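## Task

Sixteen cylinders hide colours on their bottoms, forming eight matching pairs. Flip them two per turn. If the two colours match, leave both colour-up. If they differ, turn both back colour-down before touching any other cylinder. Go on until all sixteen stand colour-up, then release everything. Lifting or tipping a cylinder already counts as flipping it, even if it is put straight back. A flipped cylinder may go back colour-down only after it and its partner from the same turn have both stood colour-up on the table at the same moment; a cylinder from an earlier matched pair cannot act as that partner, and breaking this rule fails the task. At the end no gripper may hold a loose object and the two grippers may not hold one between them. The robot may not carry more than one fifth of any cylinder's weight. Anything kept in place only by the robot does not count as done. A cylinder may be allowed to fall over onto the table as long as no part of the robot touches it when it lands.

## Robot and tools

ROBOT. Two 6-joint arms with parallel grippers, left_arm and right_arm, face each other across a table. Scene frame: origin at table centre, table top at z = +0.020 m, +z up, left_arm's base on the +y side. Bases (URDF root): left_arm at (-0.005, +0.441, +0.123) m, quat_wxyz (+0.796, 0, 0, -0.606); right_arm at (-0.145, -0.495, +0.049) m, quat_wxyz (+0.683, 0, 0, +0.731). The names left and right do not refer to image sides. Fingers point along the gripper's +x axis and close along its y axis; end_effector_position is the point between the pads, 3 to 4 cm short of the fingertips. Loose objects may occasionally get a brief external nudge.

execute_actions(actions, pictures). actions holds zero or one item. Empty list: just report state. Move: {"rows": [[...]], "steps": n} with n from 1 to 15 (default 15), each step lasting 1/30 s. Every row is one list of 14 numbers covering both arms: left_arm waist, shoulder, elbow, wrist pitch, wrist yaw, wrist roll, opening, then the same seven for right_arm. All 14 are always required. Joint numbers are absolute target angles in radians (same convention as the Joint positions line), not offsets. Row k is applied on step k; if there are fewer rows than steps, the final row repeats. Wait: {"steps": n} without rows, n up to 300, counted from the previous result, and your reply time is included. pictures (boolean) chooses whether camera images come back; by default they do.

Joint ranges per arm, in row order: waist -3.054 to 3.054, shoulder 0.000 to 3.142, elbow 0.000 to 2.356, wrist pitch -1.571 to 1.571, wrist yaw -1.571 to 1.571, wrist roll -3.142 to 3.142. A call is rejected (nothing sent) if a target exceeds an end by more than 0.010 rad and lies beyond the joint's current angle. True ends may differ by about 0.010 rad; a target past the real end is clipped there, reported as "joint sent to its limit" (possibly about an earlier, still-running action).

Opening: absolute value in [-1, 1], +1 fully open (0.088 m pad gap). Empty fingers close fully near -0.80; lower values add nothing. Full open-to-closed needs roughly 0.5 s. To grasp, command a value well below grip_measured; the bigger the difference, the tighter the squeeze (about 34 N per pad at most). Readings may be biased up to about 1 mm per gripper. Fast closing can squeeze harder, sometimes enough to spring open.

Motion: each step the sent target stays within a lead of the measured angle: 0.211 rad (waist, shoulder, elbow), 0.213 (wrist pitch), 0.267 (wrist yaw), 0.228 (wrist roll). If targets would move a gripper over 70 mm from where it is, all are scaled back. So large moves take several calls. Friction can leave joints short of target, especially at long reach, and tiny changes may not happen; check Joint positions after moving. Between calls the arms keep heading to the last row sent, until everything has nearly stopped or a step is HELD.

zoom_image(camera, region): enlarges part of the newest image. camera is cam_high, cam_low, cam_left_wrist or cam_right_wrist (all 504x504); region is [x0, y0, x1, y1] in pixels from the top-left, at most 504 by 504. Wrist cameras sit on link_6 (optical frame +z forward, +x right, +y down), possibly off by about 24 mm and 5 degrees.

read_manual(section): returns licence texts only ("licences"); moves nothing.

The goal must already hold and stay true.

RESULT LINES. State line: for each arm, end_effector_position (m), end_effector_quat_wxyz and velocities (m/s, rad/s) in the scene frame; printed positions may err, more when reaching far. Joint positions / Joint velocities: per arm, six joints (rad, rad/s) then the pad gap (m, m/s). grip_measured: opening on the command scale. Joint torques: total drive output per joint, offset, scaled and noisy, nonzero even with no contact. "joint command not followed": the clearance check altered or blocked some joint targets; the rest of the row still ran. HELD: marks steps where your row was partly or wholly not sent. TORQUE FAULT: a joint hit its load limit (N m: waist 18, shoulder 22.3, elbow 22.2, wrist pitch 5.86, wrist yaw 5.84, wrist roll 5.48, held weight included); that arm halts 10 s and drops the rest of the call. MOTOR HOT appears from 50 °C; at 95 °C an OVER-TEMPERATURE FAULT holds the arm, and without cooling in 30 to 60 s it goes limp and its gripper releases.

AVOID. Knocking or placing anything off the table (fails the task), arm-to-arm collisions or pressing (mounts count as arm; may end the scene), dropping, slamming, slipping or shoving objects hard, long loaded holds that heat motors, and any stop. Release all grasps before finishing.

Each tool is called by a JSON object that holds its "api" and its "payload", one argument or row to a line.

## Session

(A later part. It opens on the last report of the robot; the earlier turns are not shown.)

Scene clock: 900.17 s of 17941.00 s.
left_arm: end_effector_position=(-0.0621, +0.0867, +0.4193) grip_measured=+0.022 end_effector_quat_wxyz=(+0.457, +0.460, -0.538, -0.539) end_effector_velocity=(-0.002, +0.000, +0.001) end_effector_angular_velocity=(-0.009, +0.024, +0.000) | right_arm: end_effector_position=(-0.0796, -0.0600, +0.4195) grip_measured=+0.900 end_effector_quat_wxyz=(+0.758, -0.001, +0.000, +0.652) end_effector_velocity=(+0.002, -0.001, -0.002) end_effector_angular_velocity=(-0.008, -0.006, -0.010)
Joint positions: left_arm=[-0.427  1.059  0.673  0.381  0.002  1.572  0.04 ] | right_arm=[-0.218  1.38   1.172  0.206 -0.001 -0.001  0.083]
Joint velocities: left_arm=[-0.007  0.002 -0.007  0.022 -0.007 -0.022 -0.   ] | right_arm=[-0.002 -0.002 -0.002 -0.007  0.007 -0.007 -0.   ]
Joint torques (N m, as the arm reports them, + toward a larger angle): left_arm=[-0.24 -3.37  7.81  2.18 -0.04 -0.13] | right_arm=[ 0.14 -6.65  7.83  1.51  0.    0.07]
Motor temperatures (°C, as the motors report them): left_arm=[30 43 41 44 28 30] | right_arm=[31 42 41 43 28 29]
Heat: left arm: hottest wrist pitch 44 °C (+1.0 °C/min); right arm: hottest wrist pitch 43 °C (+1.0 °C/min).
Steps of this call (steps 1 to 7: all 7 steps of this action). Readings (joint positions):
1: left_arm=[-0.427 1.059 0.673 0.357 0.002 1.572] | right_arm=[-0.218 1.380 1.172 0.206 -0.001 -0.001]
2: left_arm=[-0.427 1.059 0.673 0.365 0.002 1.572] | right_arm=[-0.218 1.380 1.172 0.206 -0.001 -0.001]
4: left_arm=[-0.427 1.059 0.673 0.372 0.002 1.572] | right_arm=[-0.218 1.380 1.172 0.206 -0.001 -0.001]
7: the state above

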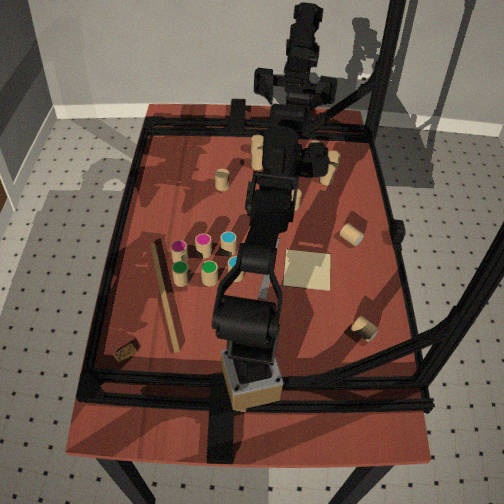

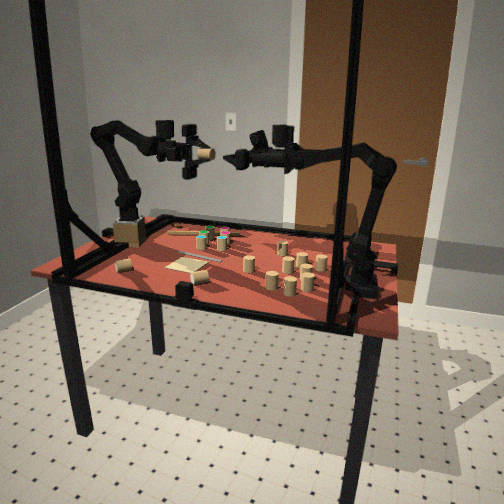

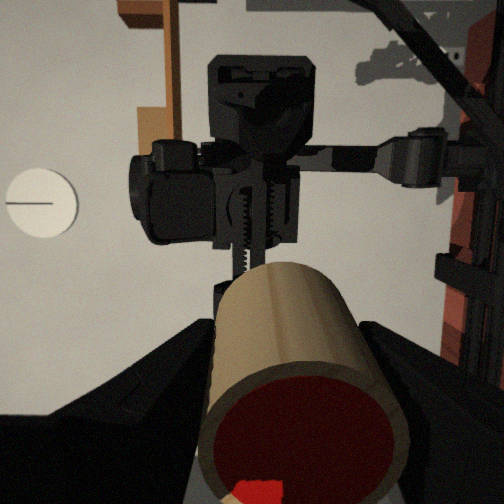

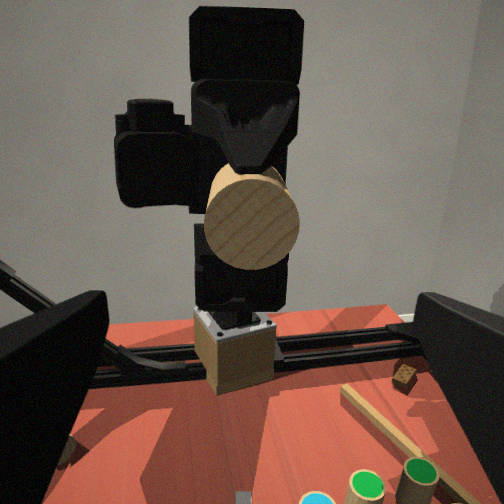

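{"api": "execute_actions", "payload": {
  "actions": [
    {"rows":[[-0.43,1.2,0.77,0.44,0,1.571,-0.7,-0.216,1.379,1.172,0.207,0,0,0.9],[-0.43,1.2,0.77,0.44,0,1.571,-0.7,-0.216,1.379,1.172,0.207,0,0,0.9],[-0.43,1.33,0.86,0.48,0,1.571,-0.7,-0.216,1.379,1.172,0.207,0,0,0.9],[-0.43,1.33,0.86,0.48,0,1.571,-0.7,-0.216,1.379,1.172,0.207,0,0,0.9],[-0.43,1.43,0.93,0.51,0,1.571,-0.7,-0.216,1.379,1.172,0.207,0,0,0.9],[-0.43,1.43,0.93,0.51,0,1.571,-0.7,-0.216,1.379,1.172,0.207,0,0,0.9],[-0.43,1.524,1.003,0.537,0,1.571,-0.7,-0.216,1.379,1.172,0.207,0,0,0.9]],"steps":15}
  ],
  "pictures": false
}}

{"api": "execute_actions", "payload": {
  "actions": [
    {"rows":[[-0.43,1.524,1.003,0.537,0,1.571,-0.7,-0.216,1.379,1.172,0.207,0,0,-0.7]],"steps":12}
  ],
  "pictures": false
}}

{"api": "execute_actions", "payload": {
  "actions": [
    {"rows":[[-0.43,1.524,1.003,0.537,0,1.571,0.9,-0.216,1.379,1.172,0.207,0,0,-0.7]],"steps":11}
  ],
  "pictures": false
}}

{"api": "execute_actions", "payload": {
  "actions": [
    {"rows":[[-0.43,1.43,0.93,0.51,0,1.571,0.9,-0.216,1.379,1.172,0.207,0,0,-0.7],[-0.43,1.33,0.86,0.48,0,1.571,0.9,-0.216,1.379,1.172,0.207,0,0,-0.7],[-0.43,1.2,0.77,0.44,0,1.571,0.9,-0.216,1.379,1.172,0.207,0,0,-0.7],[-0.43,1.058,0.672,0.386,0,1.571,0.9,-0.216,1.379,1.172,0.207,0,0,-0.7]],"steps":8}
  ],
  "pictures": false
}}

{"api": "execute_actions", "payload": {
  "actions": [
    {"rows":[[-0.43,0.8,0.55,0.3,0,1.571,0.9,0.10,1.379,1.5,-1.31,0,0,-0.7]],"steps":15}
  ],
  "pictures": false
}}

{"api": "execute_actions", "payload": {
  "actions": [
    {"rows":[[-0.43,0.8,0.55,0.3,0,1.571,0.9,0.10,2.05,1.79,-1.31,0,0,-0.7]],"steps":15}
  ],
  "pictures": false
}}

{"api": "execute_actions", "payload": {
  "actions": [
    {"rows":[[-0.43,0.8,0.55,0.3,0,1.571,0.9,0.10,2.05,1.79,-1.31,0,0,-0.7],[-0.43,0.8,0.55,0.3,0,1.571,0.9,0.10,2.058,1.765,-1.278,0,0,-0.7],[-0.43,0.8,0.55,0.3,0,1.571,0.9,0.10,2.067,1.735,-1.239,0,0,-0.7],[-0.43,0.8,0.55,0.3,0,1.571,0.9,0.10,2.077,1.705,-1.199,0,0,-0.7],[-0.43,0.8,0.55,0.3,0,1.571,0.9,0.10,2.087,1.675,-1.159,0,0,-0.7],[-0.43,0.8,0.55,0.3,0,1.571,0.9,0.10,2.097,1.645,-1.119,0,0,-0.7],[-0.43,0.8,0.55,0.3,0,1.571,0.9,0.10,2.106,1.615,-1.08,0,0,-0.7],[-0.43,0.8,0.55,0.3,0,1.571,0.9,0.10,2.115,1.588,-1.044,0,0,-0.7],[-0.43,0.8,0.55,0.3,0,1.571,0.9,0.10,2.122,1.565,-1.014,0,0,-0.7],[-0.43,0.8,0.55,0.3,0,1.571,0.9,0.10,2.128,1.547,-0.99,0,0,-0.7],[-0.43,0.8,0.55,0.3,0,1.571,0.9,0.10,2.132,1.535,-0.974,0,0,-0.7],[-0.43,0.8,0.55,0.3,0,1.571,0.9,0.10,2.135,1.526,-0.962,0,0,-0.7],[-0.43,0.8,0.55,0.3,0,1.571,0.9,0.10,2.137,1.52,-0.956,0,0,-0.7]],"steps":15}
  ],
  "pictures": false
}}

{"api": "execute_actions", "payload": {
  "actions": [
    {"rows":[[-0.43,0.8,0.55,0.3,0,1.571,0.9,0.10,2.137,1.52,-0.956,0,0,-0.7],[-0.43,0.8,0.55,0.3,0,1.571,0.9,0.10,2.137,1.52,-0.956,0,0,-0.7],[-0.43,0.8,0.55,0.3,0,1.571,0.9,0.10,2.137,1.52,-0.956,0,0,-0.7],[-0.43,0.8,0.55,0.3,0,1.571,0.9,0.10,2.134,1.527,-0.964,0,0,0.5]],"steps":14}
  ],
  "pictures": false
}}

{"api": "execute_actions", "payload": {
  "actions": [
    {"rows":[[-0.43,0.8,0.55,0.3,0,1.571,0.9,0.10,2.115,1.588,-1.044,0,0,0.5],[-0.43,0.8,0.55,0.3,0,1.571,0.9,0.10,2.09,1.66,-1.14,0,0,0.5],[-0.43,0.8,0.55,0.3,0,1.571,0.9,0.10,2.07,1.73,-1.23,0,0,0.5],[-0.43,0.8,0.55,0.3,0,1.571,0.9,0.10,2.05,1.79,-1.31,0,0,0.5],[-0.43,0.8,0.55,0.3,0,1.571,0.9,0.10,2.05,1.79,-1.31,0,0,0.5],[-0.43,0.8,0.55,0.3,0,1.571,0.9,0.10,2.05,1.79,-1.31,0,0,0.5],[-0.43,0.8,0.55,0.3,0,1.571,0.9,0.10,2.05,1.79,-1.31,0,0,0.5],[-0.43,0.8,0.55,0.3,0,1.571,0.9,0.13,1.95,1.70,-1.30,0,0,0.5],[-0.43,0.8,0.55,0.3,0,1.571,0.9,0.15,1.87,1.60,-1.28,0,0,0.5],[-0.43,0.8,0.55,0.3,0,1.571,0.9,0.17,1.80,1.50,-1.25,0,0,0.5],[-0.43,0.8,0.55,0.3,0,1.571,0.9,0.185,1.73,1.40,-1.22,0,0,0.5],[-0.43,0.8,0.55,0.3,0,1.571,0.9,0.185,1.67,1.33,-1.2,0,0,0.5],[-0.43,0.8,0.55,0.3,0,1.571,0.9,0.185,1.67,1.287,-1.188,0,0,0.5]],"steps":15}
  ],
  "pictures": false
}}

{"api": "execute_actions", "payload": {
  "actions": [
    {"rows":[[-0.43,1.058,0.672,0.386,0,1.571,0.9,0.185,1.67,1.287,-1.188,0,0,0.5]],"steps":10}
  ]
}}

Scene clock: 921.07 s of 17941.00 s.
left_arm: end_effector_position=(-0.0793, -0.0201, +0.4153) grip_measured=+0.017 end_effector_quat_wxyz=(+0.457, +0.460, -0.537, -0.540) end_effector_velocity=(-0.003, -0.005, +0.052) end_effector_angular_velocity=(-0.146, +0.031, -0.010) | right_arm: end_effector_position=(-0.0800, -0.0600, +0.4195) grip_measured=+0.900 end_effector_quat_wxyz=(+0.758, -0.001, +0.000, +0.652) end_effector_velocity=(+0.000, +0.001, -0.007) end_effector_angular_velocity=(-0.025, +0.011, +0.005)
Joint positions: left_arm=[-0.428  1.522  0.985  0.531  0.002  1.571  0.04 ] | right_arm=[-0.218  1.38   1.172  0.206 -0.001 -0.001  0.083]
Joint velocities: left_arm=[-0.002 -0.002  0.081  0.066  0.007 -0.007 -0.   ] | right_arm=[-0.002  0.002 -0.002 -0.022 -0.007  0.007 -0.   ]
Joint torques (N m, as the arm reports them, + toward a larger angle): left_arm=[-0.19 -6.05  9.3   2.31 -0.03 -0.13] | right_arm=[ 0.05 -6.57  7.83  1.48 -0.03  0.04]
Motor temperatures (°C, as the motors report them): left_arm=[30 42 42 45 28 30] | right_arm=[31 42 42 44 28 29]
Heat: left arm: hottest wrist pitch 45 °C (+3.0 °C/min); right arm: hottest wrist pitch 44 °C (+1.0 °C/min).
Steps of this call (steps 1 to 15: the robot went on to your last target; steps 16 to 612: nothing new was sent; steps 613 to 627: all 15 steps of this action). Readings (joint positions):
613: left_arm=[-0.428 1.079 0.684 0.390 0.002 1.571] | right_arm=[-0.218 1.380 1.172 0.206 -0.001 -0.001]
614: left_arm=[-0.428 1.113 0.708 0.412 0.002 1.571] | right_arm=[-0.218 1.380 1.172 0.206 -0.001 -0.001]
616: left_arm=[-0.428 1.218 0.786 0.451 0.002 1.571] | right_arm=[-0.218 1.380 1.172 0.206 -0.001 -0.001]
620: left_arm=[-0.428 1.431 0.933 0.510 0.002 1.571] | right_arm=[-0.218 1.380 1.172 0.206 -0.001 -0.001]
627: the state above

Scene clock: 921.47 s of 17941.00 s.
left_arm: end_effector_position=(-0.0792, -0.0208, +0.4198) grip_measured=+0.017 end_effector_quat_wxyz=(+0.460, +0.457, -0.540, -0.537) end_effector_velocity=(+0.000, +0.001, -0.002) end_effector_angular_velocity=(+0.008, +0.006, +0.005) | right_arm: end_effector_position=(-0.0802, -0.0599, +0.4195) grip_measured=+0.003 end_effector_quat_wxyz=(+0.758, -0.001, +0.000, +0.653) end_effector_velocity=(+0.002, -0.001, +0.004) end_effector_angular_velocity=(+0.013, +0.005, -0.000)
Joint positions: left_arm=[-0.428  1.523  0.993  0.535  0.001  1.571  0.04 ] | right_arm=[-0.217  1.38   1.172  0.206 -0.001 -0.     0.039]
Joint velocities: left_arm=[-0.002 -0.002 -0.002 -0.007 -0.007 -0.007 -0.   ] | right_arm=[-0.007 -0.002  0.002  0.007 -0.007  0.007 -0.   ]
Joint torques (N m, as the arm reports them, + toward a larger angle): left_arm=[-0.22 -5.94  8.94  2.16  0.   -0.12] | right_arm=[ 0.05 -6.61  7.82  1.49  0.01  0.03]
Motor temperatures (°C, as the motors report them): left_arm=[30 42 42 45 28 30] | right_arm=[31 42 42 44 28 29]
Heat: left arm: hottest wrist pitch 45 °C (+3.0 °C/min); right arm: hottest wrist pitch 44 °C (+1.0 °C/min).
Steps of this call (steps 1 to 12: all 12 steps of this action). Readings (joint positions):
1: left_arm=[-0.428 1.522 0.988 0.534 0.002 1.571] | right_arm=[-0.218 1.380 1.172 0.206 -0.000 -0.001]
2: left_arm=[-0.428 1.523 0.991 0.535 0.002 1.571] | right_arm=[-0.218 1.380 1.172 0.206 -0.000 -0.001]
4: left_arm=[-0.428 1.523 0.993 0.535 0.002 1.571] | right_arm=[-0.218 1.380 1.172 0.206 -0.000 -0.001]
8: left_arm=[-0.428 1.523 0.993 0.535 0.001 1.571] | right_arm=[-0.218 1.380 1.172 0.206 -0.002 -0.001]
12: the state above

Scene clock: 921.83 s of 17941.00 s.
left_arm: end_effector_position=(-0.0792, -0.0209, +0.4201) grip_measured=+0.587 end_effector_quat_wxyz=(+0.460, +0.457, -0.540, -0.536) end_effector_velocity=(+0.002, -0.000, -0.003) end_effector_angular_velocity=(+0.018, +0.005, +0.019) | right_arm: end_effector_position=(-0.0802, -0.0599, +0.4195) grip_measured=+0.003 end_effector_quat_wxyz=(+0.758, -0.001, +0.000, +0.653) end_effector_velocity=(-0.000, -0.001, -0.005) end_effector_angular_velocity=(-0.023, -0.004, -0.005)
Joint positions: left_arm=[-0.428  1.523  0.994  0.535  0.001  1.571  0.068] | right_arm=[-0.217  1.38   1.172  0.206 -0.001 -0.     0.039]
Joint velocities: left_arm=[-0.002 -0.002  0.002 -0.022 -0.022 -0.007  0.176] | right_arm=[ 0.002 -0.002 -0.002 -0.022  0.007 -0.007 -0.   ]
Joint torques (N m, as the arm reports them, + toward a larger angle): left_arm=[-0.22 -6.    8.93  2.15  0.   -0.12] | right_arm=[ 0.07 -6.56  7.89  1.5   0.01  0.02]
Motor temperatures (°C, as the motors report them): left_arm=[30 42 42 45 28 30] | right_arm=[31 42 42 44 28 29]
Heat: left arm: hottest wrist pitch 45 °C (+3.0 °C/min); right arm: hottest wrist pitch 44 °C (+1.0 °C/min).
Steps of this call (steps 1 to 11: all 11 steps of this action). Readings (joint positions):
1: left_arm=[-0.428 1.523 0.993 0.535 0.001 1.571] | right_arm=[-0.217 1.380 1.172 0.206 -0.001 -0.000]
2: left_arm=[-0.428 1.523 0.993 0.535 0.001 1.571] | right_arm=[-0.217 1.380 1.172 0.206 -0.001 -0.000]
4: left_arm=[-0.428 1.523 0.993 0.535 0.001 1.571] | right_arm=[-0.217 1.380 1.172 0.206 -0.001 -0.000]
8: left_arm=[-0.428 1.523 0.994 0.535 0.001 1.571] | right_arm=[-0.217 1.380 1.172 0.206 -0.001 -0.000]
11: the state above

Scene clock: 922.10 s of 17941.00 s.
left_arm: end_effector_position=(-0.0644, +0.0719, +0.4085) grip_measured=+0.898 end_effector_quat_wxyz=(+0.448, +0.469, -0.529, -0.547) end_effector_velocity=(+0.036, +0.212, +0.190) end_effector_angular_velocity=(-0.643, +0.110, +0.010) | right_arm: end_effector_position=(-0.0802, -0.0599, +0.4195) grip_measured=+0.002 end_effector_quat_wxyz=(+0.758, -0.001, +0.000, +0.653) end_effector_velocity=(-0.000, -0.001, -0.002) end_effector_angular_velocity=(-0.008, -0.006, +0.005)
Joint positions: left_arm=[-0.428  1.132  0.697  0.396  0.001  1.571  0.083] | right_arm=[-0.217  1.38   1.172  0.206 -0.001 -0.     0.039]
Joint velocities: left_arm=[ 0.002 -1.062 -0.388 -0.022 -0.007 -0.007  0.001] | right_arm=[-0.002 -0.002 -0.002 -0.007 -0.007 -0.007 -0.   ]
Joint torques (N m, as the arm reports them, + toward a larger angle): left_arm=[-0.22 -3.27  8.7   2.23  0.01 -0.11] | right_arm=[ 0.02 -6.58  7.86  1.49  0.    0.05]
Motor temperatures (°C, as the motors report them): left_arm=[30 42 42 45 28 30] | right_arm=[31 42 42 44 28 29]
Heat: left arm: hottest wrist pitch 45 °C (+3.0 °C/min); right arm: hottest wrist pitch 44 °C (+1.0 °C/min).
Steps of this call (steps 1 to 8: all 8 steps of this action). Readings (joint positions):
1: left_arm=[-0.428 1.510 0.985 0.532 0.001 1.571] | right_arm=[-0.217 1.380 1.172 0.206 -0.001 -0.000]
2: left_arm=[-0.428 1.475 0.956 0.515 0.001 1.572] | right_arm=[-0.217 1.380 1.172 0.206 -0.001 -0.000]
4: left_arm=[-0.428 1.359 0.847 0.466 0.001 1.572] | right_arm=[-0.217 1.380 1.172 0.206 -0.001 -0.000]
8: the state above

Scene clock: 922.60 s of 17941.00 s.
left_arm: end_effector_position=(-0.0540, +0.1373, +0.4262) grip_measured=+0.900 end_effector_quat_wxyz=(+0.472, +0.445, -0.550, -0.526) end_effector_velocity=(+0.002, +0.001, -0.001) end_effector_angular_velocity=(+0.004, +0.007, +0.009) | right_arm: end_effector_position=(-0.2115, -0.1104, +0.3867) grip_measured=+0.002 end_effector_quat_wxyz=(+0.620, -0.208, +0.176, +0.736) end_effector_velocity=(+0.032, -0.204, -0.395) end_effector_angular_velocity=(-2.021, -0.339, +0.020)
Joint positions: left_arm=[-0.428  0.805  0.556  0.3    0.001  1.571  0.083] | right_arm=[ 0.101  1.375  1.498 -0.674 -0.002 -0.     0.039]
Joint velocities: left_arm=[ 0.002 -0.007 -0.002 -0.007 -0.007 -0.007 -0.   ] | right_arm=[-0.002  0.081  0.002 -1.971 -0.022 -0.007  0.   ]
Joint torques (N m, as the arm reports them, + toward a larger angle): left_arm=[-0.22 -2.46  7.04  2.    0.01 -0.11] | right_arm=[-0.08 -6.16  7.56  1.48  0.05  0.02]
Motor temperatures (°C, as the motors report them): left_arm=[30 42 42 45 28 30] | right_arm=[32 42 42 44 28 29]
Heat: left arm: hottest wrist pitch 45 °C (+3.0 °C/min); right arm: hottest wrist pitch 44 °C (+1.0 °C/min).
Steps of this call (steps 1 to 15: all 15 steps of this action). Readings (joint positions):
1: left_arm=[-0.428 1.083 0.673 0.388 0.001 1.572] | right_arm=[-0.206 1.380 1.192 0.165 0.012 -0.000]
2: left_arm=[-0.428 1.020 0.642 0.356 0.001 1.572] | right_arm=[-0.173 1.384 1.226 0.111 0.016 -0.001]
4: left_arm=[-0.428 0.897 0.585 0.317 0.001 1.572] | right_arm=[-0.086 1.391 1.300 0.023 0.007 -0.001]
8: left_arm=[-0.428 0.812 0.567 0.310 0.001 1.571] | right_arm=[0.075 1.387 1.457 -0.210 -0.006 -0.001]
15: the state above

Scene clock: 923.10 s of 17941.00 s.
left_arm: end_effector_position=(-0.0540, +0.1373, +0.4263) grip_measured=+0.900 end_effector_quat_wxyz=(+0.472, +0.445, -0.550, -0.526) end_effector_velocity=(+0.000, +0.000, +0.001) end_effector_angular_velocity=(-0.004, +0.023, +0.004) | right_arm: end_effector_position=(-0.2119, -0.1081, +0.1564) grip_measured=+0.002 end_effector_quat_wxyz=(+0.452, -0.543, +0.459, +0.538) end_effector_velocity=(+0.007, -0.041, -0.158) end_effector_angular_velocity=(-0.586, -0.092, +0.005)
Joint positions: left_arm=[-0.428  0.805  0.556  0.3    0.001  1.571  0.083] | right_arm=[ 0.101  2.057  1.773 -1.298 -0.002 -0.     0.039]
Joint velocities: left_arm=[-0.002 -0.002 -0.002  0.007 -0.007 -0.022  0.   ] | right_arm=[-0.002  0.398 -0.042 -0.154 -0.007 -0.007  0.   ]
Joint torques (N m, as the arm reports them, + toward a larger angle): left_arm=[-0.24 -2.45  7.14  1.97  0.01 -0.12] | right_arm=[ -0.09 -14.56   8.24   0.     0.05   0.02]
Motor temperatures (°C, as the motors report them): left_arm=[30 42 42 45 28 30] | right_arm=[32 42 42 44 28 29]
Heat: left arm: hottest wrist pitch 45 °C (+3.0 °C/min); right arm: hottest wrist pitch 44 °C (+1.0 °C/min).
Steps of this call (steps 1 to 15: all 15 steps of this action). Readings (joint positions):
1: left_arm=[-0.428 0.805 0.556 0.300 0.001 1.571] | right_arm=[0.101 1.408 1.529 -0.763 -0.002 -0.000]
2: left_arm=[-0.428 0.805 0.556 0.300 0.001 1.571] | right_arm=[0.101 1.457 1.590 -0.824 -0.002 -0.000]
4: left_arm=[-0.428 0.805 0.556 0.300 0.001 1.571] | right_arm=[0.101 1.574 1.714 -0.930 -0.002 -0.000]
8: left_arm=[-0.428 0.805 0.556 0.300 0.001 1.571] | right_arm=[0.101 1.765 1.774 -1.152 -0.002 -0.000]
15: the state above

Scene clock: 923.60 s of 17941.00 s.
left_arm: end_effector_position=(-0.0540, +0.1373, +0.4263) grip_measured=+0.900 end_effector_quat_wxyz=(+0.472, +0.445, -0.550, -0.526) end_effector_velocity=(+0.000, -0.001, -0.003) end_effector_angular_velocity=(+0.013, +0.006, +0.004) | right_arm: end_effector_position=(-0.2122, -0.1062, +0.0693) grip_measured=+0.001 end_effector_quat_wxyz=(+0.453, -0.542, +0.459, +0.539) end_effector_velocity=(+0.002, -0.013, -0.029) end_effector_angular_velocity=(-0.023, +0.004, +0.005)
Joint positions: left_arm=[-0.428  0.805  0.556  0.3    0.001  1.571  0.083] | right_arm=[ 0.101  2.131  1.532 -0.98  -0.002 -0.     0.039]
Joint velocities: left_arm=[-0.002  0.002 -0.002 -0.007 -0.007 -0.007 -0.   ] | right_arm=[-0.002  0.007 -0.11   0.095 -0.007 -0.007 -0.   ]
Joint torques (N m, as the arm reports them, + toward a larger angle): left_arm=[-0.25 -2.48  7.15  1.97  0.   -0.12] | right_arm=[ 0.   -9.88  5.58  0.75  0.05  0.02]
Motor temperatures (°C, as the motors report them): left_arm=[30 42 42 45 28 30] | right_arm=[32 42 42 44 28 29]
Heat: left arm: hottest wrist pitch 45 °C (+3.0 °C/min); right arm: hottest wrist pitch 44 °C (+1.0 °C/min).
Steps of this call (steps 1 to 15: all 15 steps of this action). Readings (joint positions):
1: left_arm=[-0.428 0.805 0.556 0.300 0.001 1.571] | right_arm=[0.101 2.066 1.772 -1.303 -0.002 -0.000]
2: left_arm=[-0.428 0.805 0.556 0.300 0.001 1.571] | right_arm=[0.101 2.067 1.770 -1.300 -0.002 -0.000]
4: left_arm=[-0.428 0.805 0.556 0.300 0.001 1.571] | right_arm=[0.101 2.065 1.758 -1.257 -0.002 -0.000]
8: left_arm=[-0.428 0.805 0.556 0.300 0.001 1.571] | right_arm=[0.101 2.074 1.666 -1.124 -0.002 -0.000]
15: the state above

Scene clock: 924.07 s of 17941.00 s.
left_arm: end_effector_position=(-0.0540, +0.1373, +0.4263) grip_measured=+0.900 end_effector_quat_wxyz=(+0.472, +0.445, -0.550, -0.526) end_effector_velocity=(+0.000, +0.000, -0.002) end_effector_angular_velocity=(+0.008, +0.006, +0.004) | right_arm: end_effector_position=(-0.2127, -0.1036, +0.0684) grip_measured=+0.512 end_effector_quat_wxyz=(+0.456, -0.539, +0.456, +0.542) end_effector_velocity=(+0.001, -0.004, -0.003) end_effector_angular_velocity=(-0.018, +0.004, +0.005)
Joint positions: left_arm=[-0.428  0.805  0.556  0.3    0.001  1.571  0.083] | right_arm=[ 0.101  2.132  1.529 -0.964 -0.003 -0.     0.064]
Joint velocities: left_arm=[-0.002 -0.002 -0.002 -0.007 -0.007 -0.007  0.   ] | right_arm=[-0.002  0.002 -0.007 -0.007 -0.007 -0.007 -0.013]
Joint torques (N m, as the arm reports them, + toward a larger angle): left_arm=[-0.19 -2.45  7.13  1.96  0.01 -0.12] | right_arm=[ -0.07 -10.14   5.66   0.1    0.04   0.04]
Motor temperatures (°C, as the motors report them): left_arm=[30 42 42 45 28 30] | right_arm=[32 42 42 44 28 29]
Heat: left arm: hottest wrist pitch 45 °C (+3.1 °C/min); right arm: hottest wrist pitch 44 °C (+1.0 °C/min).
Steps of this call (steps 1 to 14: all 14 steps of this action). Readings (joint positions):
1: left_arm=[-0.428 0.805 0.556 0.300 0.001 1.571] | right_arm=[0.101 2.132 1.531 -0.977 -0.002 -0.000]
2: left_arm=[-0.428 0.805 0.556 0.300 0.001 1.571] | right_arm=[0.101 2.132 1.531 -0.970 -0.002 -0.000]
4: left_arm=[-0.428 0.805 0.556 0.300 0.001 1.571] | right_arm=[0.101 2.132 1.530 -0.966 -0.002 -0.000]
8: left_arm=[-0.428 0.805 0.556 0.300 0.001 1.571] | right_arm=[0.101 2.132 1.531 -0.966 -0.002 -0.000]
14: the state above

Scene clock: 924.57 s of 17941.00 s.
left_arm: end_effector_position=(-0.0540, +0.1373, +0.4263) grip_measured=+0.900 end_effector_quat_wxyz=(+0.472, +0.445, -0.550, -0.526) end_effector_velocity=(+0.003, +0.000, +0.001) end_effector_angular_velocity=(-0.006, +0.010, +0.019) | right_arm: end_effector_position=(-0.2257, -0.1888, +0.1813) grip_measured=+0.500 end_effector_quat_wxyz=(+0.445, -0.542, +0.419, +0.577) end_effector_velocity=(+0.048, -0.293, -0.115) end_effector_angular_velocity=(-0.482, -0.118, +0.079)
Joint positions: left_arm=[-0.428  0.805  0.556  0.3    0.001  1.571  0.083] | right_arm=[ 0.188  1.692  1.39  -1.209 -0.001 -0.     0.063]
Joint velocities: left_arm=[-0.002 -0.002 -0.002  0.007 -0.022 -0.007 -0.   ] | right_arm=[ 0.085 -0.686 -1.204  0.022 -0.007  0.007 -0.   ]
Joint torques (N m, as the arm reports them, + toward a larger angle): left_arm=[-0.18 -2.43  7.17  1.95  0.01 -0.11] | right_arm=[-0.84 -4.29  4.76  0.7   0.01  0.03]
Motor temperatures (°C, as the motors report them): left_arm=[30 42 42 45 28 30] | right_arm=[32 42 42 44 28 29]
Heat: left arm: hottest wrist pitch 45 °C (+3.0 °C/min); right arm: hottest wrist pitch 44 °C (+1.0 °C/min).
Steps of this call (steps 1 to 15: all 15 steps of this action). Readings (joint positions):
1: left_arm=[-0.428 0.805 0.556 0.300 0.001 1.571] | right_arm=[0.101 2.132 1.539 -0.982 -0.003 -0.000]
2: left_arm=[-0.428 0.805 0.556 0.300 0.001 1.571] | right_arm=[0.101 2.132 1.564 -1.032 -0.003 -0.000]
4: left_arm=[-0.428 0.805 0.556 0.300 0.001 1.571] | right_arm=[0.101 2.129 1.640 -1.157 -0.003 -0.000]
8: left_arm=[-0.428 0.805 0.556 0.300 0.001 1.571] | right_arm=[0.103 2.053 1.754 -1.264 -0.001 -0.000]
15: the state above

Scene clock: 924.90 s of 17941.00 s.
left_arm: end_effector_position=(-0.0620, +0.0879, +0.4140) grip_measured=+0.900 end_effector_quat_wxyz=(+0.454, +0.463, -0.535, -0.541) end_effector_velocity=(+0.002, -0.002, +0.029) end_effector_angular_velocity=(-0.088, +0.021, +0.010) | right_arm: end_effector_position=(-0.2205, -0.2075, +0.1610) grip_measured=+0.500 end_effector_quat_wxyz=(+0.432, -0.560, +0.433, +0.559) end_effector_velocity=(+0.002, -0.005, +0.001) end_effector_angular_velocity=(-0.015, -0.011, +0.010)
Joint positions: left_arm=[-0.428  1.055  0.659  0.382  0.001  1.571  0.083] | right_arm=[ 0.187  1.677  1.294 -1.189 -0.001 -0.     0.063]
Joint velocities: left_arm=[ 0.002 -0.002  0.037  0.051 -0.007 -0.007 -0.   ] | right_arm=[ 0.002 -0.007 -0.002 -0.022  0.007 -0.007 -0.   ]
Joint torques (N m, as the arm reports them, + toward a larger angle): left_arm=[-0.19 -3.2   9.39  2.15  0.01 -0.11] | right_arm=[-0.15 -7.96  5.61  0.16 -0.02  0.03]
Motor temperatures (°C, as the motors report them): left_arm=[30 42 42 45 28 30] | right_arm=[32 42 42 44 28 29]
Heat: left arm: hottest wrist pitch 45 °C (+3.0 °C/min); right arm: hottest wrist pitch 44 °C (+1.0 °C/min).
Steps of this call (steps 1 to 10: all 10 steps of this action). Readings (joint positions):
1: left_arm=[-0.428 0.838 0.572 0.314 0.001 1.571] | right_arm=[0.188 1.678 1.357 -1.207 -0.001 -0.000]
2: left_arm=[-0.428 0.895 0.603 0.349 0.001 1.571] | right_arm=[0.188 1.675 1.334 -1.201 -0.001 -0.000]
4: left_arm=[-0.428 0.993 0.652 0.371 0.001 1.571] | right_arm=[0.187 1.677 1.304 -1.194 -0.001 -0.000]
8: left_arm=[-0.428 1.053 0.658 0.376 0.001 1.571] | right_arm=[0.187 1.677 1.294 -1.189 -0.001 -0.000]
10: the state above

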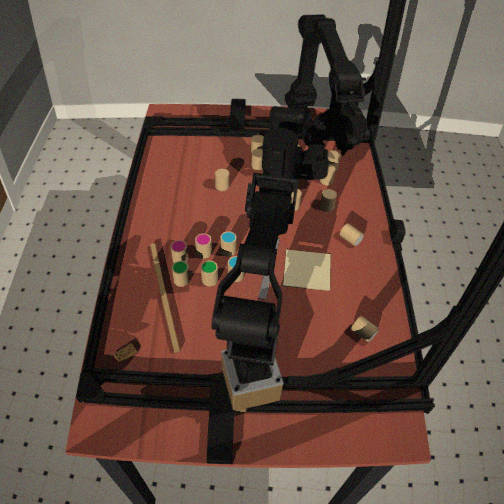

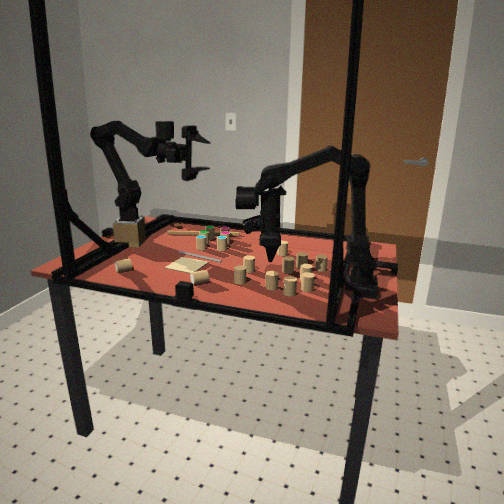

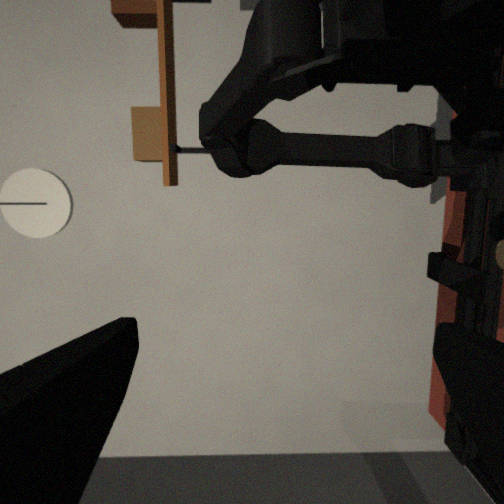

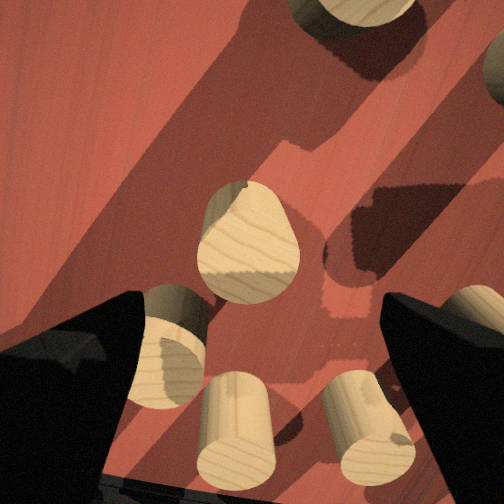

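{"api": "execute_actions", "payload": {
  "actions": [
    {"rows":[[-0.43,1.058,0.672,0.386,0,1.571,0.9,0.195,1.665,1.27,-1.176,0,0.5,0.55]],"steps":7}
  ],
  "pictures": false
}}

{"api": "execute_actions", "payload": {
  "actions": [
    {"rows":[[-0.43,1.058,0.672,0.386,0,1.571,0.9,0.195,1.674,1.245,-1.142,0,0.5,0.55],[-0.43,1.058,0.672,0.386,0,1.571,0.9,0.195,1.684,1.218,-1.105,0,0.5,0.55],[-0.43,1.058,0.672,0.386,0,1.571,0.9,0.195,1.695,1.19,-1.066,0,0.5,0.55],[-0.43,1.058,0.672,0.386,0,1.571,0.9,0.195,1.706,1.162,-1.027,0,0.5,0.55],[-0.43,1.058,0.672,0.386,0,1.571,0.9,0.195,1.718,1.134,-0.987,0,0.5,0.55],[-0.43,1.058,0.672,0.386,0,1.571,0.9,0.195,1.73,1.107,-0.948,0,0.5,0.55],[-0.43,1.058,0.672,0.386,0,1.571,0.9,0.195,1.742,1.08,-0.909,0,0.5,0.55],[-0.43,1.058,0.672,0.386,0,1.571,0.9,0.195,1.754,1.055,-0.872,0,0.5,0.55],[-0.43,1.058,0.672,0.386,0,1.571,0.9,0.195,1.765,1.033,-0.84,0,0.5,0.55],[-0.43,1.058,0.672,0.386,0,1.571,0.9,0.195,1.774,1.017,-0.817,0,0.5,0.55],[-0.43,1.058,0.672,0.386,0,1.571,0.9,0.195,1.78,1.006,-0.804,0,0.5,0.55]],"steps":15}
  ],
  "pictures": false
}}

{"api": "execute_actions", "payload": {
  "actions": [
    {"rows":[[-0.43,1.058,0.672,0.386,0,1.571,0.9,0.195,1.78,1.006,-0.804,0,0.5,0.55],[-0.43,1.058,0.672,0.386,0,1.571,0.9,0.195,1.78,1.006,-0.804,0,0.5,-0.7]],"steps":12}
  ],
  "pictures": false
}}

{"api": "execute_actions", "payload": {
  "actions": [
    {"rows":[[-0.43,1.058,0.672,0.386,0,1.571,0.9,0.195,1.75,1.06,-0.88,0,0.5,-0.7],[-0.43,1.058,0.672,0.386,0,1.571,0.9,0.195,1.72,1.13,-0.98,0,0.5,-0.7],[-0.43,1.058,0.672,0.386,0,1.571,0.9,0.195,1.69,1.2,-1.08,0,0.5,-0.7],[-0.43,1.058,0.672,0.386,0,1.571,0.9,0.195,1.665,1.27,-1.176,0,0.5,-0.7],[-0.43,1.058,0.672,0.386,0,1.571,0.9,0.195,1.665,1.27,-1.176,0,0.5,-0.7],[-0.43,1.058,0.672,0.386,0,1.571,0.9,0.195,1.665,1.27,-1.176,0,0.5,-0.7],[-0.43,1.058,0.672,0.386,0,1.571,0.9,0.195,1.379,1.3,-1.176,0,0,-0.7],[-0.43,1.058,0.672,0.386,0,1.571,0.9,0.195,1.379,1.3,-1.176,0,0,-0.7],[-0.43,1.058,0.672,0.386,0,1.571,0.9,0.195,1.379,1.3,-1.176,0,0,-0.7],[-0.43,1.058,0.672,0.386,0,1.571,0.9,-0.216,1.379,1.3,-0.8,0,0,-0.7]],"steps":14}
  ],
  "pictures": false
}}

{"api": "execute_actions", "payload": {
  "actions": [
    {"rows":[[-0.43,1.058,0.672,0.386,0,1.571,0.9,-0.216,1.379,1.172,0.207,0,0,-0.7]],"steps":15}
  ],
  "pictures": false
}}

{"api": "execute_actions", "payload": {
  "actions": [
    {"rows":[[-0.43,1.058,0.672,0.386,0,1.571,0.9,-0.216,1.379,1.172,0.207,0,0,-0.7]],"steps":9}
  ]
}}

Scene clock: 937.47 s of 17941.00 s.
left_arm: end_effector_position=(-0.0620, +0.0876, +0.4164) grip_measured=+0.900 end_effector_quat_wxyz=(+0.456, +0.461, -0.537, -0.540) end_effector_velocity=(-0.002, -0.000, -0.000) end_effector_angular_velocity=(-0.001, +0.008, -0.010) | right_arm: end_effector_position=(-0.2216, -0.2096, +0.1573) grip_measured=+0.547 end_effector_quat_wxyz=(+0.539, -0.458, +0.542, +0.454) end_effector_velocity=(-0.003, +0.000, +0.001) end_effector_angular_velocity=(+0.007, +0.019, -0.860)
Joint positions: left_arm=[-0.428  1.056  0.663  0.384  0.001  1.571  0.083] | right_arm=[ 0.192  1.676  1.278 -1.179 -0.001  0.429  0.066]
Joint velocities: left_arm=[-0.002  0.002 -0.002  0.007  0.007 -0.007  0.   ] | right_arm=[-0.002 -0.007 -0.002  0.007 -0.022  0.857  0.002]
Joint torques (N m, as the arm reports them, + toward a larger angle): left_arm=[-0.19 -3.06  9.07  2.15  0.   -0.12] | right_arm=[ 0.17 -8.41  5.41  0.23  0.    0.11]
Motor temperatures (°C, as the motors report them): left_arm=[30 41 43 46 28 30] | right_arm=[32 43 41 42 28 29]
Heat: left arm: hottest wrist pitch 46 °C (+3.0 °C/min); right arm: hottest shoulder 43 °C (+0.0 °C/min).
Steps of this call (steps 1 to 15: the robot went on to your last target; steps 16 to 90: nothing new was sent; then 9.33 s passed at rest; steps 91 to 97: all 7 steps of this action). Readings (joint positions):
91: left_arm=[-0.428 1.056 0.663 0.384 0.001 1.571] | right_arm=[0.188 1.676 1.291 -1.186 -0.001 0.057]
92: left_arm=[-0.428 1.056 0.663 0.384 0.001 1.571] | right_arm=[0.189 1.676 1.288 -1.183 -0.001 0.131]
94: left_arm=[-0.428 1.056 0.663 0.384 0.001 1.571] | right_arm=[0.191 1.676 1.282 -1.180 -0.001 0.272]
97: the state above

Scene clock: 937.97 s of 17941.00 s.
left_arm: end_effector_position=(-0.0620, +0.0876, +0.4164) grip_measured=+0.900 end_effector_quat_wxyz=(+0.456, +0.461, -0.537, -0.540) end_effector_velocity=(+0.000, +0.001, +0.001) end_effector_angular_velocity=(-0.004, +0.023, +0.005) | right_arm: end_effector_position=(-0.2201, -0.2158, +0.0667) grip_measured=+0.550 end_effector_quat_wxyz=(+0.553, -0.441, +0.558, +0.434) end_effector_velocity=(-0.003, +0.009, -0.016) end_effector_angular_velocity=(+0.076, +0.028, +0.005)
Joint positions: left_arm=[-0.428  1.056  0.663  0.384  0.001  1.571  0.083] | right_arm=[ 0.193  1.775  1.011 -0.819 -0.001  0.497  0.066]
Joint velocities: left_arm=[-0.002 -0.002 -0.002  0.007 -0.007 -0.022 -0.   ] | right_arm=[-0.002  0.002 -0.071  0.154 -0.007 -0.007 -0.   ]
Joint torques (N m, as the arm reports them, + toward a larger angle): left_arm=[-0.15 -3.06  9.04  2.13  0.   -0.12] | right_arm=[ 0.16 -6.81  5.53  0.36  0.02  0.11]
Motor temperatures (°C, as the motors report them): left_arm=[30 41 43 46 28 30] | right_arm=[32 43 41 42 28 29]
Heat: left arm: hottest wrist pitch 46 °C (+3.0 °C/min); right arm: hottest shoulder 43 °C (-1.0 °C/min).
Steps of this call (steps 1 to 15: all 15 steps of this action). Readings (joint positions):
1: left_arm=[-0.428 1.056 0.663 0.384 0.001 1.571] | right_arm=[0.192 1.676 1.274 -1.169 -0.001 0.452]
2: left_arm=[-0.428 1.056 0.663 0.384 0.001 1.571] | right_arm=[0.192 1.676 1.264 -1.150 -0.001 0.467]
4: left_arm=[-0.428 1.056 0.663 0.384 0.001 1.571] | right_arm=[0.193 1.678 1.228 -1.093 -0.001 0.484]
8: left_arm=[-0.428 1.056 0.663 0.384 0.001 1.571] | right_arm=[0.193 1.711 1.125 -0.953 -0.001 0.494]
15: the state above

Scene clock: 938.37 s of 17941.00 s.
left_arm: end_effector_position=(-0.0620, +0.0876, +0.4164) grip_measured=+0.900 end_effector_quat_wxyz=(+0.456, +0.461, -0.537, -0.540) end_effector_velocity=(+0.003, +0.001, -0.000) end_effector_angular_velocity=(+0.006, +0.021, +0.020) | right_arm: end_effector_position=(-0.2207, -0.2130, +0.0664) grip_measured=+0.004 end_effector_quat_wxyz=(+0.556, -0.437, +0.555, +0.438) end_effector_velocity=(+0.000, -0.003, -0.001) end_effector_angular_velocity=(-0.014, +0.004, +0.020)
Joint positions: left_arm=[-0.428  1.056  0.663  0.384  0.001  1.571  0.083] | right_arm=[ 0.193  1.775  1.01  -0.805  0.     0.497  0.039]
Joint velocities: left_arm=[-0.002 -0.007 -0.002 -0.007 -0.022 -0.022 -0.   ] | right_arm=[-0.002  0.002 -0.002 -0.007 -0.007 -0.022 -0.   ]
Joint torques (N m, as the arm reports them, + toward a larger angle): left_arm=[-0.17 -3.04  9.1   2.14  0.   -0.12] | right_arm=[ 0.18 -6.69  5.09  0.15 -0.01  0.1 ]
Motor temperatures (°C, as the motors report them): left_arm=[30 41 44 46 28 30] | right_arm=[32 43 41 42 28 29]
Heat: left arm: hottest wrist pitch 46 °C (+3.0 °C/min); right arm: hottest shoulder 43 °C (-1.0 °C/min).
Steps of this call (steps 1 to 12: all 12 steps of this action). Readings (joint positions):
1: left_arm=[-0.428 1.056 0.663 0.384 0.001 1.571] | right_arm=[0.193 1.775 1.010 -0.814 -0.001 0.497]
2: left_arm=[-0.428 1.056 0.663 0.384 0.001 1.571] | right_arm=[0.193 1.775 1.010 -0.810 -0.001 0.497]
4: left_arm=[-0.428 1.056 0.663 0.384 0.001 1.571] | right_arm=[0.193 1.775 1.010 -0.807 -0.001 0.497]
8: left_arm=[-0.428 1.056 0.663 0.384 0.001 1.571] | right_arm=[0.193 1.775 1.010 -0.805 0.000 0.497]
12: the state above

Scene clock: 938.83 s of 17941.00 s.
left_arm: end_effector_position=(-0.0620, +0.0876, +0.4164) grip_measured=+0.900 end_effector_quat_wxyz=(+0.456, +0.461, -0.537, -0.540) end_effector_velocity=(+0.002, +0.000, -0.002) end_effector_angular_velocity=(+0.006, -0.009, +0.019) | right_arm: end_effector_position=(-0.1669, -0.1547, +0.2574) grip_measured=+0.006 end_effector_quat_wxyz=(+0.610, -0.330, +0.367, +0.620) end_effector_velocity=(+0.571, +0.263, +0.311) end_effector_angular_velocity=(+1.849, -0.404, -0.896)
Joint positions: left_arm=[-0.428  1.056  0.663  0.384  0.001  1.571  0.083] | right_arm=[-0.009  1.412  1.296 -0.913 -0.007  0.089  0.039]
Joint velocities: left_arm=[-0.002 -0.002 -0.002 -0.007 -0.022  0.007 -0.   ] | right_arm=[-1.707 -0.374  0.115  1.326  0.022 -0.96   0.   ]
Joint torques (N m, as the arm reports them, + toward a larger angle): left_arm=[-0.18 -3.09  9.07  2.13  0.   -0.12] | right_arm=[-0.81 -5.86  6.55  0.54  0.15 -0.06]
Motor temperatures (°C, as the motors report them): left_arm=[30 41 44 46 28 30] | right_arm=[32 43 41 42 28 29]
Heat: left arm: hottest wrist pitch 46 °C (+3.0 °C/min); right arm: hottest shoulder 43 °C (-1.0 °C/min).
Steps of this call (steps 1 to 14: all 14 steps of this action). Readings (joint positions):
1: left_arm=[-0.428 1.056 0.663 0.384 0.001 1.571] | right_arm=[0.193 1.775 1.017 -0.821 0.000 0.497]
2: left_arm=[-0.428 1.056 0.663 0.384 0.001 1.571] | right_arm=[0.193 1.773 1.038 -0.869 0.000 0.497]
4: left_arm=[-0.428 1.056 0.663 0.384 0.001 1.571] | right_arm=[0.193 1.754 1.112 -1.005 0.000 0.497]
8: left_arm=[-0.428 1.056 0.663 0.384 0.001 1.571] | right_arm=[0.193 1.631 1.248 -1.125 -0.000 0.389]
14: the state above

Scene clock: 939.33 s of 17941.00 s.
left_arm: end_effector_position=(-0.0620, +0.0876, +0.4164) grip_measured=+0.900 end_effector_quat_wxyz=(+0.456, +0.461, -0.537, -0.540) end_effector_velocity=(+0.000, +0.001, -0.002) end_effector_angular_velocity=(+0.011, +0.020, +0.005) | right_arm: end_effector_position=(-0.0803, -0.0605, +0.3860) grip_measured=+0.005 end_effector_quat_wxyz=(+0.756, -0.048, +0.058, +0.650) end_effector_velocity=(+0.011, +0.062, +0.422) end_effector_angular_velocity=(+1.933, -0.297, -0.009)
Joint positions: left_arm=[-0.428  1.056  0.663  0.384  0.001  1.571  0.083] | right_arm=[-0.216  1.386  1.172  0.064  0.003  0.003  0.039]
Joint velocities: left_arm=[-0.002 -0.002 -0.002 -0.007 -0.007 -0.022 -0.   ] | right_arm=[-0.002 -0.002 -0.002  1.956  0.007 -0.007 -0.002]
Joint torques (N m, as the arm reports them, + toward a larger angle): left_arm=[-0.19 -3.04  9.08  2.14  0.   -0.12] | right_arm=[ 0.01 -7.44  7.85  1.7  -0.11 -0.06]
Motor temperatures (°C, as the motors report them): left_arm=[30 41 44 46 28 30] | right_arm=[32 43 41 42 28 29]
Heat: left arm: hottest wrist pitch 46 °C (+3.0 °C/min); right arm: hottest shoulder 43 °C (-1.0 °C/min).
Steps of this call (steps 1 to 15: all 15 steps of this action). Readings (joint positions):
1: left_arm=[-0.428 1.056 0.663 0.384 0.001 1.571] | right_arm=[-0.068 1.400 1.281 -0.844 -0.007 0.061]
2: left_arm=[-0.428 1.056 0.663 0.384 0.001 1.571] | right_arm=[-0.126 1.389 1.256 -0.775 -0.001 0.043]
4: left_arm=[-0.428 1.056 0.663 0.384 0.001 1.571] | right_arm=[-0.197 1.384 1.212 -0.652 0.007 0.022]
8: left_arm=[-0.428 1.056 0.663 0.384 0.001 1.571] | right_arm=[-0.216 1.386 1.173 -0.397 0.003 0.007]
15: the state above

Scene clock: 939.63 s of 17941.00 s.
left_arm: end_effector_position=(-0.0620, +0.0876, +0.4164) grip_measured=+0.900 end_effector_quat_wxyz=(+0.456, +0.461, -0.537, -0.540) end_effector_velocity=(+0.004, -0.001, -0.004) end_effector_angular_velocity=(+0.013, +0.005, +0.024) | right_arm: end_effector_position=(-0.0801, -0.0596, +0.4183) grip_measured=+0.003 end_effector_quat_wxyz=(+0.758, -0.001, +0.004, +0.652) end_effector_velocity=(-0.000, -0.000, +0.024) end_effector_angular_velocity=(+0.110, -0.009, +0.005)
Joint positions: left_arm=[-0.428  1.056  0.663  0.384  0.001  1.571  0.083] | right_arm=[-0.216  1.381  1.173  0.2    0.003  0.003  0.039]
Joint velocities: left_arm=[ 0.002  0.002 -0.002 -0.007 -0.022 -0.007  0.   ] | right_arm=[-0.002 -0.002 -0.002  0.11  -0.007  0.007  0.   ]
Joint torques (N m, as the arm reports them, + toward a larger angle): left_arm=[-0.15 -3.    9.12  2.14  0.   -0.11] | right_arm=[-0.02 -6.79  7.71  1.57 -0.1  -0.07]
Motor temperatures (°C, as the motors report them): left_arm=[30 41 44 46 28 30] | right_arm=[32 43 41 42 28 29]
Heat: left arm: hottest wrist pitch 46 °C (+3.0 °C/min); right arm: hottest shoulder 43 °C (-1.0 °C/min).
Steps of this call (steps 1 to 9: all 9 steps of this action). Readings (joint positions):
1: left_arm=[-0.428 1.056 0.663 0.384 0.001 1.571] | right_arm=[-0.216 1.386 1.173 0.116 0.003 0.003]
2: left_arm=[-0.428 1.056 0.663 0.384 0.001 1.571] | right_arm=[-0.216 1.385 1.173 0.149 0.003 0.003]
4: left_arm=[-0.428 1.056 0.663 0.384 0.001 1.571] | right_arm=[-0.216 1.381 1.173 0.179 0.003 0.003]
8: left_arm=[-0.428 1.056 0.663 0.384 0.001 1.571] | right_arm=[-0.216 1.381 1.173 0.197 0.003 0.003]
9: the state above

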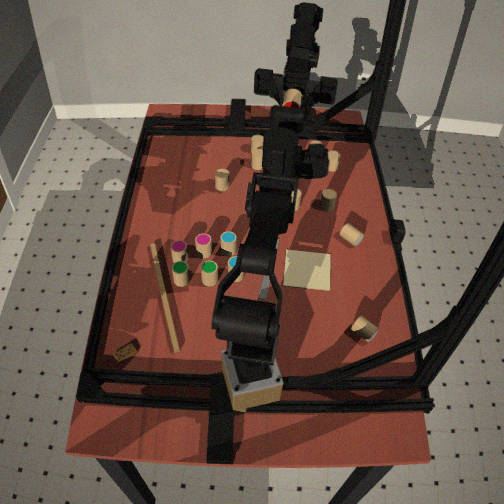

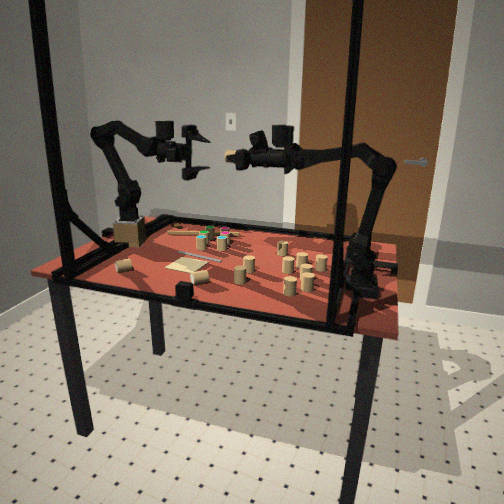

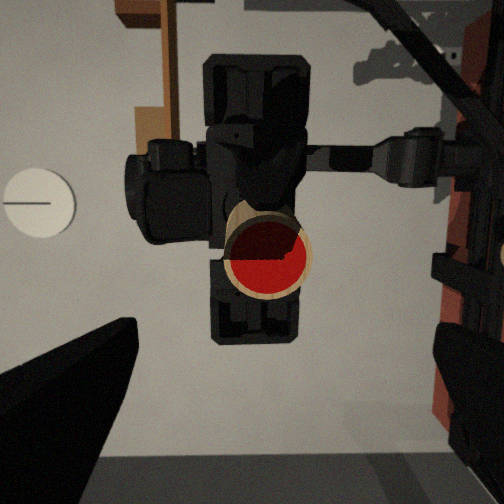

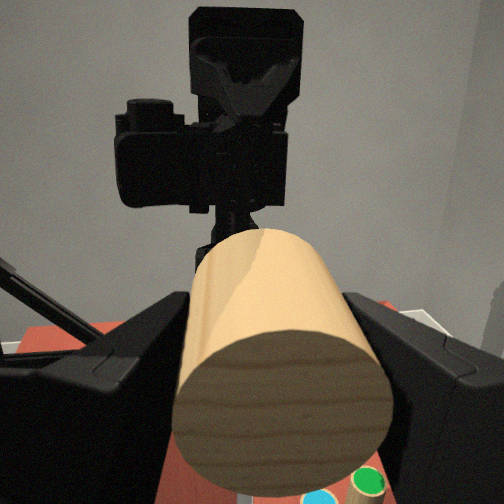

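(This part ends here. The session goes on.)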